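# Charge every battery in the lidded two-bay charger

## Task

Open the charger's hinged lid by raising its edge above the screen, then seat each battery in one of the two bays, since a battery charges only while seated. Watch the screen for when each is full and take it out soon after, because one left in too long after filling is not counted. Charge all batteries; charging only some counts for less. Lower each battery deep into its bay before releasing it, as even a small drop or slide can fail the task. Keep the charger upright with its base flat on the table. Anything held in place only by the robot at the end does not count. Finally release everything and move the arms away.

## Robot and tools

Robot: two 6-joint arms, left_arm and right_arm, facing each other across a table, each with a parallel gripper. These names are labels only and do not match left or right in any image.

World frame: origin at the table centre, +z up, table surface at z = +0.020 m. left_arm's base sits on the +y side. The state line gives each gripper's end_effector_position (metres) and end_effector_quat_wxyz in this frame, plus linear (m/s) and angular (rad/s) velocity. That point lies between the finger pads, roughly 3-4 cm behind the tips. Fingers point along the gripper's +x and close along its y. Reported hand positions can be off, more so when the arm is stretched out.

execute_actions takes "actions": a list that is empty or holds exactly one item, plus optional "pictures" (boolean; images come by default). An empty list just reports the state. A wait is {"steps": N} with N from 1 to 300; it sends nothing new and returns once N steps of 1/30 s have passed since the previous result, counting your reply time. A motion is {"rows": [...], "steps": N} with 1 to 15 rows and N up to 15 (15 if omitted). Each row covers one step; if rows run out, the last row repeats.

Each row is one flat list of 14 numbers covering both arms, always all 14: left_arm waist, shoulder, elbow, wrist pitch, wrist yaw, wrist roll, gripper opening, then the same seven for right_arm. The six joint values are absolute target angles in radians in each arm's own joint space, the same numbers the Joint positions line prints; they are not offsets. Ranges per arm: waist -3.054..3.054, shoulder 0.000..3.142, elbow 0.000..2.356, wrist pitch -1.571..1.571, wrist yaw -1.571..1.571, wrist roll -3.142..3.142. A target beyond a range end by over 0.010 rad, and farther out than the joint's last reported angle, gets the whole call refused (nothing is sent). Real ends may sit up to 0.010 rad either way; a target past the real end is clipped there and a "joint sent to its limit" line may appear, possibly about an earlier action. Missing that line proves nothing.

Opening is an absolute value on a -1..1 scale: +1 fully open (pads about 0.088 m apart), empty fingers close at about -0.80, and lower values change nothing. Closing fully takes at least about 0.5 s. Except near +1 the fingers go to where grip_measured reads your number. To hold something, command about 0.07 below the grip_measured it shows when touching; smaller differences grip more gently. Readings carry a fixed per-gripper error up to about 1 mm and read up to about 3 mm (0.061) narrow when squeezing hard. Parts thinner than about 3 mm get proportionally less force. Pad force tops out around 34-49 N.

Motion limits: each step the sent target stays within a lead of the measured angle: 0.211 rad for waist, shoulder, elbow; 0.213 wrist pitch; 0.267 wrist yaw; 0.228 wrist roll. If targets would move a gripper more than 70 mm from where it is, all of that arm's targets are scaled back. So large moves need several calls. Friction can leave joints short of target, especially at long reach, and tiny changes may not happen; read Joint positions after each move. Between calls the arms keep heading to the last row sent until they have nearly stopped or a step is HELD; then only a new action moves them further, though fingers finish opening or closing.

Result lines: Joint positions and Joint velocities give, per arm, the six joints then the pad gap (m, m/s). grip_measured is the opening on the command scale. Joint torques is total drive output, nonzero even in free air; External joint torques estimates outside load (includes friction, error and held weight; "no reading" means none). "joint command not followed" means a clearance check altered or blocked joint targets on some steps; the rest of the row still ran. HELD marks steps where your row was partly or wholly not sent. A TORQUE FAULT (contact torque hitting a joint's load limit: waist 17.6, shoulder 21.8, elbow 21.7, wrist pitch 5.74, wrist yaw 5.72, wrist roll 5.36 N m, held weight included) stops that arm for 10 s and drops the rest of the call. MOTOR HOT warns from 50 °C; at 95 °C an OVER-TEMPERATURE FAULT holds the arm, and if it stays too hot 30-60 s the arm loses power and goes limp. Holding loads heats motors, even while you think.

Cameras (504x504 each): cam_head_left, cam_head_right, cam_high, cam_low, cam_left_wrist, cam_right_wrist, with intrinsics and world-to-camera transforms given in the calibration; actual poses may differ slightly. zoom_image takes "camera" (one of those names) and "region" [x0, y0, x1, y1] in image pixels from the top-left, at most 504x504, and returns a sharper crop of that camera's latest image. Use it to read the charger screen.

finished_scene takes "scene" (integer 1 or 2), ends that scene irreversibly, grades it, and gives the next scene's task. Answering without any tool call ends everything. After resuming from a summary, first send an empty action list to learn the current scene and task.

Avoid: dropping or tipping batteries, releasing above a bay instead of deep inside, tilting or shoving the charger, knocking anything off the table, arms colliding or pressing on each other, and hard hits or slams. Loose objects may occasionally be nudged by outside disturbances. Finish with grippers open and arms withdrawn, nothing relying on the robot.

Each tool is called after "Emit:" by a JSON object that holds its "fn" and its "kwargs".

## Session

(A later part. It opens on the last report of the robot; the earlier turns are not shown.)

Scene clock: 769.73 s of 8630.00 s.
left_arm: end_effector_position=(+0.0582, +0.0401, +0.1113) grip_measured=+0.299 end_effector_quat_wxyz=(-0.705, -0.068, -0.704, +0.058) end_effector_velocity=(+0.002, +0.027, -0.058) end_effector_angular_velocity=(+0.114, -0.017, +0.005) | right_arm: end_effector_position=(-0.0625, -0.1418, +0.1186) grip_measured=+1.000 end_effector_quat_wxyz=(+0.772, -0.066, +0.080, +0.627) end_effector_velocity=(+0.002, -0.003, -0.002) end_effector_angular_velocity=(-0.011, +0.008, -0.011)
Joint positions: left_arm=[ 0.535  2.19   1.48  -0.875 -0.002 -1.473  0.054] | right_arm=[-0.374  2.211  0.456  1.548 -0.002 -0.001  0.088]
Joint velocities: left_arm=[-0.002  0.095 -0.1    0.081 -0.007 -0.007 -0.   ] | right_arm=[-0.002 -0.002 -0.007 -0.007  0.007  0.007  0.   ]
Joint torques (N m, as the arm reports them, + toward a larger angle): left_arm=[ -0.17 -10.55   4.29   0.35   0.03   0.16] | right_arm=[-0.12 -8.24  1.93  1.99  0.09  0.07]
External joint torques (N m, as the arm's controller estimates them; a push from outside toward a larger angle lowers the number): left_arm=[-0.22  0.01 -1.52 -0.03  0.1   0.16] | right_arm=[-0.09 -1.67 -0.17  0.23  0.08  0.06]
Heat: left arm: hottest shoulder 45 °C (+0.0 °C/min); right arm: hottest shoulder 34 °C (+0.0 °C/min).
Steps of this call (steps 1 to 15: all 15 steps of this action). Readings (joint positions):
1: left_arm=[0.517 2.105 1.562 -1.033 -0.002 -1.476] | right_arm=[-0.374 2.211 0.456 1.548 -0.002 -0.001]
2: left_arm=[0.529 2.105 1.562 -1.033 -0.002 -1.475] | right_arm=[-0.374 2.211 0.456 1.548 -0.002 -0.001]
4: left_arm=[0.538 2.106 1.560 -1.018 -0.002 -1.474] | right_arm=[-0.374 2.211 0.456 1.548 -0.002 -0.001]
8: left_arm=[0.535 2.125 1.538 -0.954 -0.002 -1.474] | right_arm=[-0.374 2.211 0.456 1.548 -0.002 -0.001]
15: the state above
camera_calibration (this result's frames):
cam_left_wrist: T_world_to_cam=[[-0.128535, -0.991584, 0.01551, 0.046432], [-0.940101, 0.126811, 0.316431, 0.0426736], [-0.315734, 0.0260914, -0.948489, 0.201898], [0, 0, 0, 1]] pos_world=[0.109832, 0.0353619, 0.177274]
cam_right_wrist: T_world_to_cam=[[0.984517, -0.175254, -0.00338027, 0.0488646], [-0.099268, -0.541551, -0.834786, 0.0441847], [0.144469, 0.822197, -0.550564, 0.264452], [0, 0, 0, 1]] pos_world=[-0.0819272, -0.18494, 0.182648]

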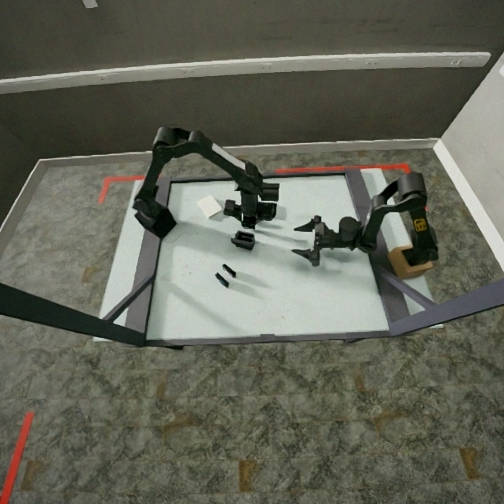

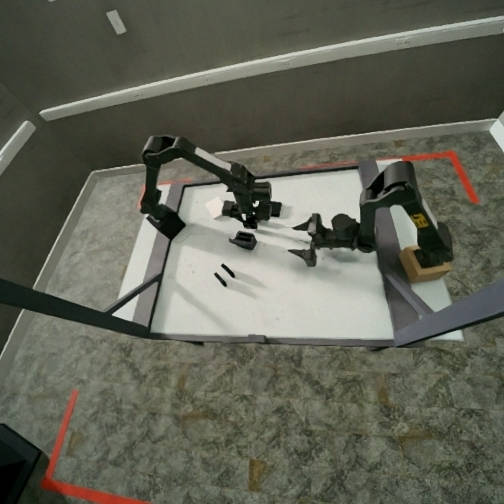

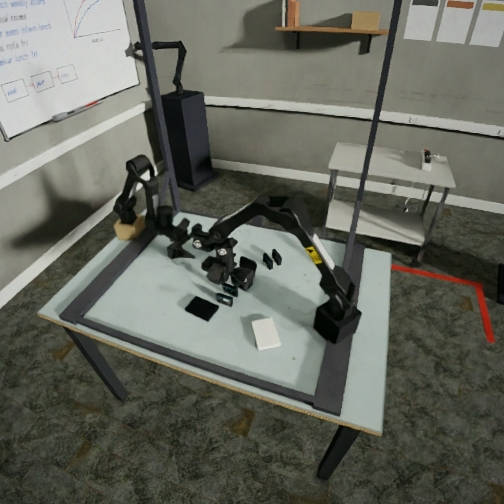

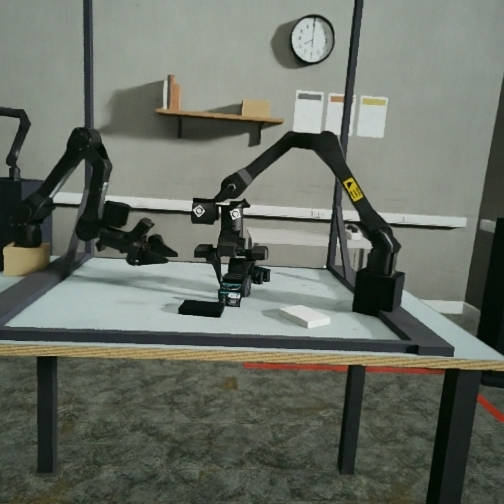

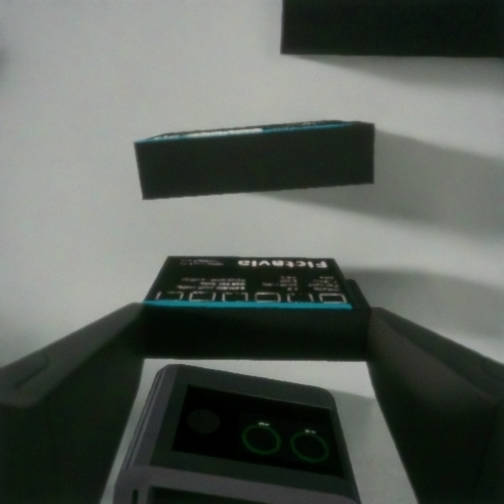

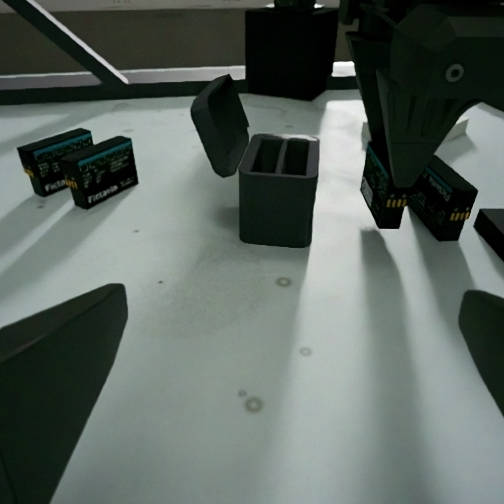

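Emit:
{"fn": "execute_actions", "kwargs": {"actions": [{"rows":[[0.533,2.202,1.470,-0.856,0,-1.47,0.235,-0.375,2.2,0.45,1.55,0,0,1],[0.533,2.205,1.465,-0.85,0,-1.47,0.235,-0.375,2.2,0.45,1.55,0,0,1],[0.533,2.207,1.460,-0.844,0,-1.47,0.235,-0.375,2.2,0.45,1.55,0,0,1],[0.533,2.210,1.455,-0.838,0,-1.47,0.235,-0.375,2.2,0.45,1.55,0,0,1],[0.533,2.212,1.450,-0.832,0,-1.47,0.235,-0.375,2.2,0.45,1.55,0,0,1],[0.533,2.214,1.446,-0.826,0,-1.47,0.235,-0.375,2.2,0.45,1.55,0,0,1],[0.533,2.216,1.442,-0.821,0,-1.47,0.235,-0.375,2.2,0.45,1.55,0,0,1],[0.533,2.218,1.438,-0.816,0,-1.47,0.235,-0.375,2.2,0.45,1.55,0,0,1],[0.533,2.220,1.438,-0.814,0,-1.47,0.235,-0.375,2.2,0.45,1.55,0,0,1],[0.533,2.222,1.438,-0.813,0,-1.47,0.235,-0.375,2.2,0.45,1.55,0,0,1]],"steps":15}]}}

Emit:
{"fn": "zoom_image", "kwargs": {"camera": "cam_right_wrist", "region": [330,130,470,270]}}

Scene clock: 773.33 s of 8630.00 s.
left_arm: end_effector_position=(+0.0582, +0.0402, +0.0980) grip_measured=+0.299 end_effector_quat_wxyz=(-0.705, -0.064, -0.704, +0.062) end_effector_velocity=(+0.001, +0.005, -0.002) end_effector_angular_velocity=(+0.016, -0.009, +0.005) | right_arm: end_effector_position=(-0.0625, -0.1418, +0.1186) grip_measured=+1.000 end_effector_quat_wxyz=(+0.772, -0.066, +0.080, +0.627) end_effector_velocity=(+0.000, +0.001, +0.003) end_effector_angular_velocity=(+0.008, -0.022, +0.009)
Joint positions: left_arm=[ 0.535  2.206  1.446 -0.814 -0.002 -1.473  0.054] | right_arm=[-0.374  2.211  0.456  1.548 -0.002 -0.001  0.088]
Joint velocities: left_arm=[-0.002 -0.002 -0.012 -0.007 -0.007 -0.007  0.   ] | right_arm=[-0.002 -0.002  0.002  0.007 -0.007 -0.022  0.   ]
Joint torques (N m, as the arm reports them, + toward a larger angle): left_arm=[-0.12 -8.75  2.98  0.16 -0.03  0.13] | right_arm=[-0.1  -8.24  1.93  1.99  0.09  0.07]
External joint torques (N m, as the arm's controller estimates them; a push from outside toward a larger angle lowers the number): left_arm=[-0.06  0.48 -1.88 -0.1   0.03  0.13] | right_arm=[-0.1  -1.56 -0.26  0.19  0.09  0.06]
Heat: left arm: hottest shoulder 45 °C (+0.0 °C/min); right arm: hottest shoulder 34 °C (+0.0 °C/min).
Steps of this call (steps 1 to 30: the robot went on to your last target; steps 31 to 93: nothing new was sent; steps 94 to 108: all 15 steps of this action). Readings (joint positions):
94: left_arm=[0.535 2.193 1.477 -0.862 -0.002 -1.473] | right_arm=[-0.374 2.211 0.456 1.548 -0.002 -0.001]
95: left_arm=[0.535 2.193 1.476 -0.860 -0.002 -1.473] | right_arm=[-0.374 2.211 0.456 1.548 -0.002 -0.001]
97: left_arm=[0.535 2.193 1.470 -0.850 -0.002 -1.473] | right_arm=[-0.374 2.211 0.456 1.548 -0.002 -0.001]
101: left_arm=[0.535 2.198 1.454 -0.830 -0.002 -1.473] | right_arm=[-0.374 2.211 0.456 1.548 -0.002 -0.001]
108: the state above
camera_calibration (this result's frames):
cam_left_wrist: T_world_to_cam=[[-0.128515, -0.991342, 0.0269387, 0.0456463], [-0.939807, 0.130417, 0.315838, 0.0467738], [-0.316616, 0.0152727, -0.948431, 0.189756], [0, 0, 0, 1]] pos_world=[0.109904, 0.0362529, 0.163967]
cam_right_wrist: T_world_to_cam=[[0.984517, -0.175254, -0.00338027, 0.0488646], [-0.099268, -0.541551, -0.834786, 0.0441847], [0.144469, 0.822197, -0.550564, 0.264452], [0, 0, 0, 1]] pos_world=[-0.0819272, -0.18494, 0.182648]

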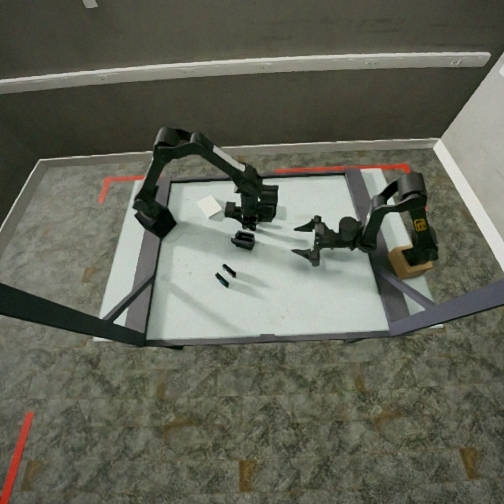

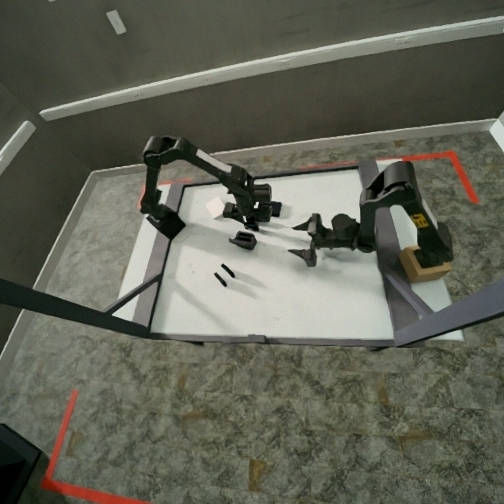

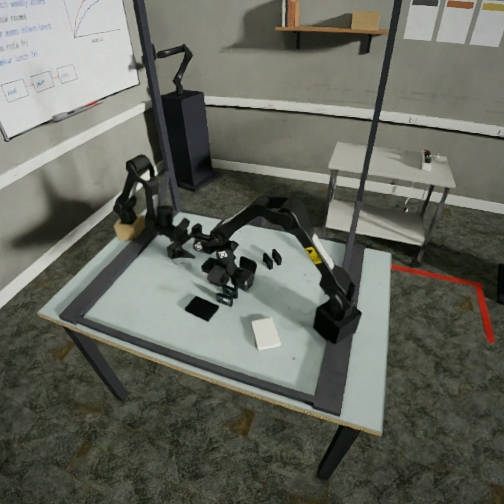

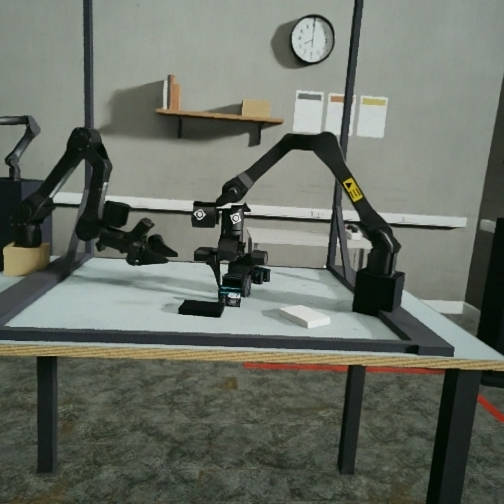

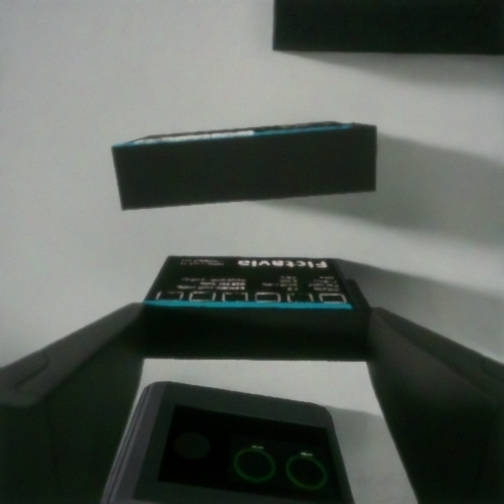

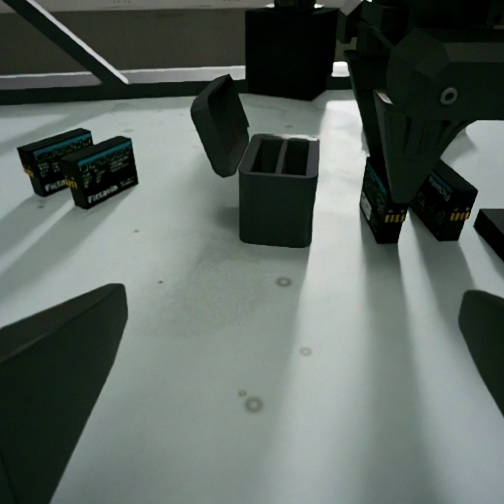

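Region (330, 130, 470, 270) of cam_right_wrist's 504x504 image, scaled by 3.600, with more detail than that image has.

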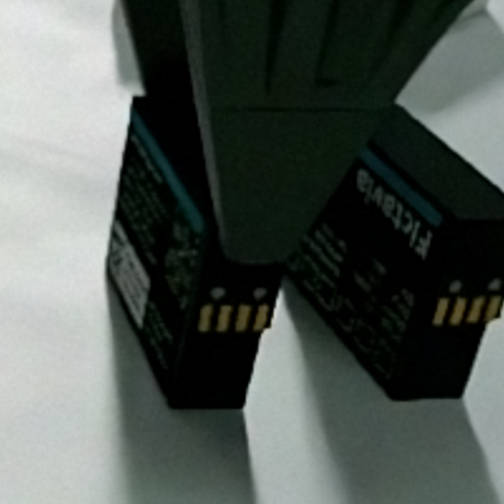

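Emit:
{"fn": "execute_actions", "kwargs": {"actions": [{"rows":[[0.533,2.216,1.441,-0.813,0,-1.47,0.26,-0.375,2.2,0.45,1.55,0,0,1],[0.533,2.216,1.441,-0.813,0,-1.47,0.29,-0.375,2.2,0.45,1.55,0,0,1],[0.533,2.216,1.441,-0.813,0,-1.47,0.32,-0.375,2.2,0.45,1.55,0,0,1],[0.533,2.216,1.441,-0.813,0,-1.47,0.34,-0.375,2.2,0.45,1.55,0,0,1],[0.533,2.216,1.441,-0.813,0,-1.47,0.36,-0.375,2.2,0.45,1.55,0,0,1],[0.533,2.216,1.441,-0.813,0,-1.47,0.39,-0.375,2.2,0.45,1.55,0,0,1],[0.533,2.216,1.441,-0.813,0,-1.47,0.44,-0.375,2.2,0.45,1.55,0,0,1],[0.533,2.216,1.441,-0.813,0,-1.47,0.5,-0.375,2.2,0.45,1.55,0,0,1],[0.533,2.216,1.441,-0.813,0,-1.47,0.6,-0.375,2.2,0.45,1.55,0,0,1]],"steps":15}], "pictures": false}}

Emit:
{"fn": "execute_actions", "kwargs": {"actions": [{"rows":[[0.533,2.186,1.447,-0.813,0,-1.47,0.6,-0.375,2.2,0.45,1.55,0,0,1],[0.533,2.178,1.455,-0.82,0,-1.47,0.6,-0.375,2.2,0.45,1.55,0,0,1],[0.533,2.168,1.465,-0.835,0,-1.47,0.6,-0.375,2.2,0.45,1.55,0,0,1],[0.533,2.155,1.48,-0.86,0,-1.47,0.6,-0.375,2.2,0.45,1.55,0,0,1],[0.533,2.14,1.495,-0.89,0,-1.47,0.6,-0.375,2.2,0.45,1.55,0,0,1],[0.533,2.12,1.51,-0.92,0,-1.47,0.6,-0.375,2.2,0.45,1.55,0,0,1],[0.533,2.09,1.52,-0.96,0,-1.47,0.6,-0.375,2.2,0.45,1.55,0,0,1],[0.533,2.06,1.53,-1.0,0,-1.47,0.6,-0.375,2.2,0.45,1.55,0,0,1],[0.533,2.02,1.53,-1.04,0,-1.47,0.6,-0.375,2.2,0.45,1.55,0,0,1],[0.533,1.98,1.53,-1.08,0,-1.47,0.6,-0.375,2.2,0.45,1.55,0,0,1],[0.533,1.94,1.53,-1.12,0,-1.47,0.6,-0.375,2.2,0.45,1.55,0,0,1],[0.533,1.90,1.53,-1.16,0,-1.47,0.6,-0.375,2.2,0.45,1.55,0,0,1],[0.533,1.86,1.53,-1.2,0,-1.47,0.6,-0.375,2.2,0.45,1.55,0,0,1],[0.533,1.83,1.53,-1.23,0,-1.47,0.6,-0.375,2.2,0.45,1.55,0,0,1],[0.533,1.81,1.53,-1.25,0,-1.47,0.6,-0.375,2.2,0.45,1.55,0,0,1]],"steps":15}], "pictures": false}}

Emit:
{"fn": "execute_actions", "kwargs": {"actions": [{"steps":20}]}}

Scene clock: 783.50 s of 8630.00 s.
left_arm: end_effector_position=(+0.0582, +0.0403, +0.0979) grip_measured=+0.582 end_effector_quat_wxyz=(-0.705, -0.064, -0.704, +0.062) end_effector_velocity=(-0.001, +0.005, +0.000) end_effector_angular_velocity=(+0.021, -0.009, -0.000) | right_arm: end_effector_position=(-0.0625, -0.1418, +0.1186) grip_measured=+1.000 end_effector_quat_wxyz=(+0.772, -0.066, +0.080, +0.627) end_effector_velocity=(-0.000, -0.001, -0.001) end_effector_angular_velocity=(-0.008, -0.004, +0.006)
Joint positions: left_arm=[ 0.535  2.206  1.445 -0.814 -0.002 -1.473  0.068] | right_arm=[-0.374  2.211  0.456  1.548 -0.002 -0.001  0.088]
Joint velocities: left_arm=[-0.007 -0.002 -0.002 -0.022 -0.007 -0.007  0.008] | right_arm=[-0.002 -0.002 -0.002 -0.007 -0.007 -0.007  0.   ]
Joint torques (N m, as the arm reports them, + toward a larger angle): left_arm=[-0.27 -9.29  3.32  0.25 -0.03  0.16] | right_arm=[-0.11 -8.24  1.93  1.99  0.09  0.07]
External joint torques (N m, as the arm's controller estimates them; a push from outside toward a larger angle lowers the number): left_arm=[-0.21 -0.06 -1.5   0.    0.03  0.16] | right_arm=[-0.1  -1.6  -0.22  0.21  0.09  0.06]
Heat: left arm: hottest shoulder 44 °C (-1.0 °C/min); right arm: hottest shoulder 34 °C (+0.0 °C/min).
Steps of this call (steps 1 to 15: the robot went on to your last target; steps 16 to 290: nothing new was sent; steps 291 to 305: all 15 steps of this action). Readings (joint positions):
291: left_arm=[0.535 2.206 1.445 -0.814 -0.002 -1.473] | right_arm=[-0.374 2.211 0.456 1.548 -0.002 -0.001]
292: left_arm=[0.535 2.206 1.445 -0.814 -0.002 -1.473] | right_arm=[-0.374 2.211 0.456 1.548 -0.002 -0.001]
294: left_arm=[0.535 2.206 1.445 -0.814 -0.002 -1.473] | right_arm=[-0.374 2.211 0.456 1.548 -0.002 -0.001]
298: left_arm=[0.535 2.206 1.445 -0.814 -0.002 -1.473] | right_arm=[-0.374 2.211 0.456 1.548 -0.002 -0.001]
305: the state above

Scene clock: 784.00 s of 8630.00 s.
left_arm: end_effector_position=(+0.0610, +0.0748, +0.2273) grip_measured=+0.597 end_effector_quat_wxyz=(-0.705, -0.055, -0.703, +0.072) end_effector_velocity=(+0.017, +0.180, +0.407) end_effector_angular_velocity=(-0.300, +0.017, +0.010) | right_arm: end_effector_position=(-0.0625, -0.1418, +0.1186) grip_measured=+1.000 end_effector_quat_wxyz=(+0.772, -0.066, +0.080, +0.627) end_effector_velocity=(-0.000, -0.000, +0.002) end_effector_angular_velocity=(+0.006, -0.007, +0.006)
Joint positions: left_arm=[ 0.535  1.897  1.524 -1.173 -0.002 -1.473  0.068] | right_arm=[-0.374  2.211  0.456  1.548 -0.002 -0.001  0.088]
Joint velocities: left_arm=[ 0.002 -1.15   0.081 -0.93  -0.007 -0.007 -0.   ] | right_arm=[-0.002 -0.002 -0.002  0.007 -0.007 -0.007  0.   ]
Joint torques (N m, as the arm reports them, + toward a larger angle): left_arm=[-0.21 -8.92  4.72  0.2   0.03  0.15] | right_arm=[-0.1  -8.24  1.94  1.99  0.09  0.07]
External joint torques (N m, as the arm's controller estimates them; a push from outside toward a larger angle lowers the number): left_arm=[-0.26 -2.66 -0.04 -0.15  0.08  0.14] | right_arm=[-0.1  -1.62 -0.19  0.21  0.09  0.06]
Heat: left arm: hottest shoulder 44 °C (-1.0 °C/min); right arm: hottest shoulder 34 °C (+0.0 °C/min).
Steps of this call (steps 1 to 15: all 15 steps of this action). Readings (joint positions):
1: left_arm=[0.535 2.206 1.445 -0.814 -0.002 -1.473] | right_arm=[-0.374 2.211 0.456 1.548 -0.002 -0.001]
2: left_arm=[0.535 2.206 1.445 -0.814 -0.002 -1.473] | right_arm=[-0.374 2.211 0.456 1.548 -0.002 -0.001]
4: left_arm=[0.535 2.201 1.451 -0.828 -0.002 -1.473] | right_arm=[-0.374 2.211 0.456 1.548 -0.002 -0.001]
8: left_arm=[0.535 2.155 1.488 -0.920 -0.002 -1.473] | right_arm=[-0.374 2.211 0.456 1.548 -0.002 -0.001]
15: the state above

Scene clock: 784.67 s of 8630.00 s.
left_arm: end_effector_position=(+0.0623, +0.0907, +0.2583) grip_measured=+0.597 end_effector_quat_wxyz=(-0.705, -0.047, -0.703, +0.079) end_effector_velocity=(+0.000, -0.001, -0.001) end_effector_angular_velocity=(-0.003, -0.007, +0.005) | right_arm: end_effector_position=(-0.0625, -0.1418, +0.1186) grip_measured=+1.000 end_effector_quat_wxyz=(+0.772, -0.066, +0.080, +0.627) end_effector_velocity=(-0.000, -0.001, -0.001) end_effector_angular_velocity=(-0.008, -0.004, +0.006)
Joint positions: left_arm=[ 0.535  1.809  1.532 -1.249 -0.002 -1.473  0.068] | right_arm=[-0.374  2.211  0.456  1.548 -0.002 -0.001  0.088]
Joint velocities: left_arm=[-0.002  0.002 -0.002  0.007 -0.007 -0.007 -0.   ] | right_arm=[-0.002 -0.002 -0.002 -0.007 -0.007 -0.007  0.   ]
Joint torques (N m, as the arm reports them, + toward a larger angle): left_arm=[-0.28 -8.43  4.29  0.13  0.    0.13] | right_arm=[-0.11 -8.24  1.94  1.99  0.09  0.07]
External joint torques (N m, as the arm's controller estimates them; a push from outside toward a larger angle lowers the number): left_arm=[-0.29 -1.15 -1.28 -0.21  0.07  0.13] | right_arm=[-0.11 -1.63 -0.21  0.22  0.09  0.06]
Heat: left arm: hottest shoulder 44 °C (-1.0 °C/min); right arm: hottest shoulder 34 °C (+0.0 °C/min).
Steps of this call (steps 1 to 20: the robot went on to your last target). Readings (joint positions):
1: left_arm=[0.535 1.864 1.526 -1.200 -0.002 -1.473] | right_arm=[-0.374 2.211 0.456 1.548 -0.002 -0.001]
2: left_arm=[0.535 1.838 1.529 -1.217 -0.002 -1.473] | right_arm=[-0.374 2.211 0.456 1.548 -0.002 -0.001]
4: left_arm=[0.535 1.811 1.534 -1.232 -0.002 -1.473] | right_arm=[-0.374 2.211 0.456 1.548 -0.002 -0.001]
8: left_arm=[0.535 1.809 1.532 -1.245 -0.002 -1.473] | right_arm=[-0.374 2.211 0.456 1.548 -0.002 -0.001]
20: the state above
camera_calibration (this result's frames):
cam_left_wrist: T_world_to_cam=[[-0.128312, -0.988845, 0.0756431, 0.0790288], [-0.93856, 0.145718, 0.312843, -0.00727151], [-0.320376, -0.0308543, -0.946788, 0.346345], [0, 0, 0, 1]] pos_world=[0.114276, 0.089893, 0.324212]
cam_right_wrist: T_world_to_cam=[[0.984517, -0.175254, -0.00338027, 0.0488646], [-0.099268, -0.541551, -0.834786, 0.0441847], [0.144469, 0.822197, -0.550564, 0.264452], [0, 0, 0, 1]] pos_world=[-0.0819272, -0.18494, 0.182648]

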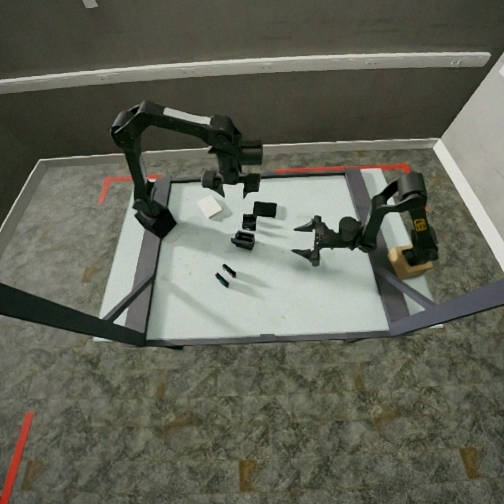

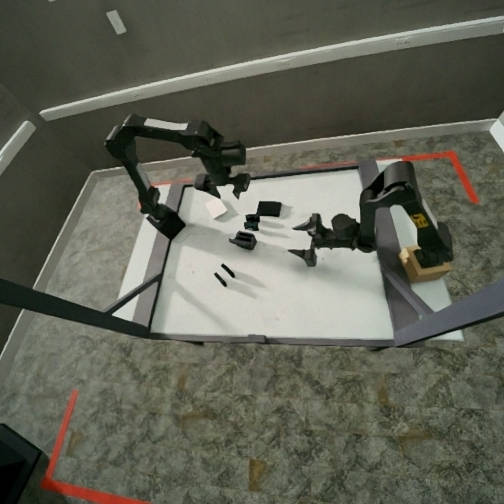

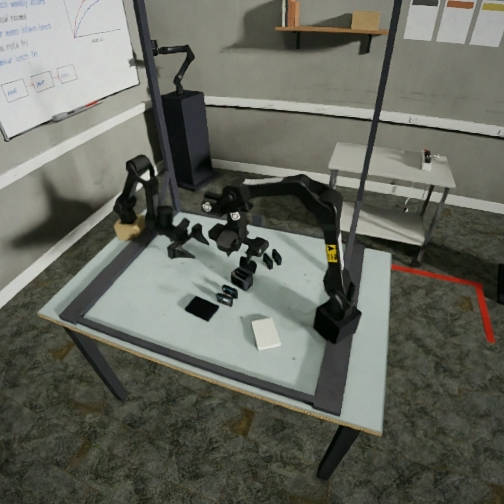

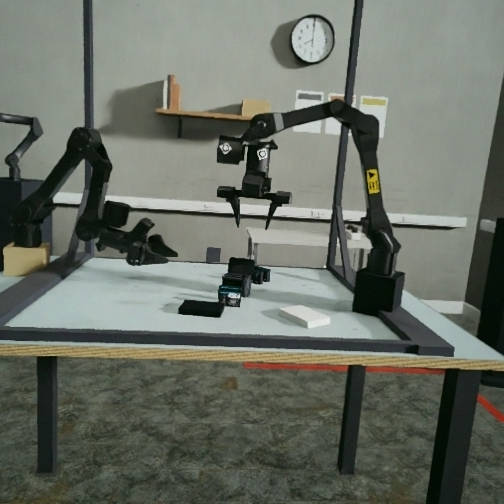

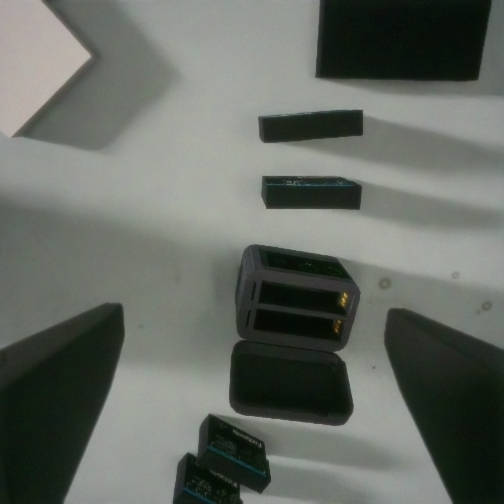

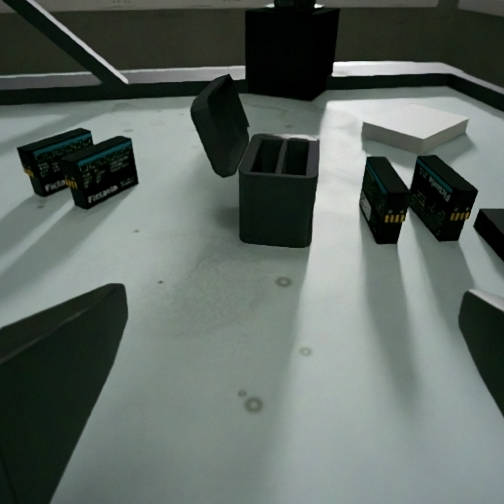

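Emit:
{"fn": "finished_scene", "kwargs": {"scene": 2}}

The scene is finished: the task was done.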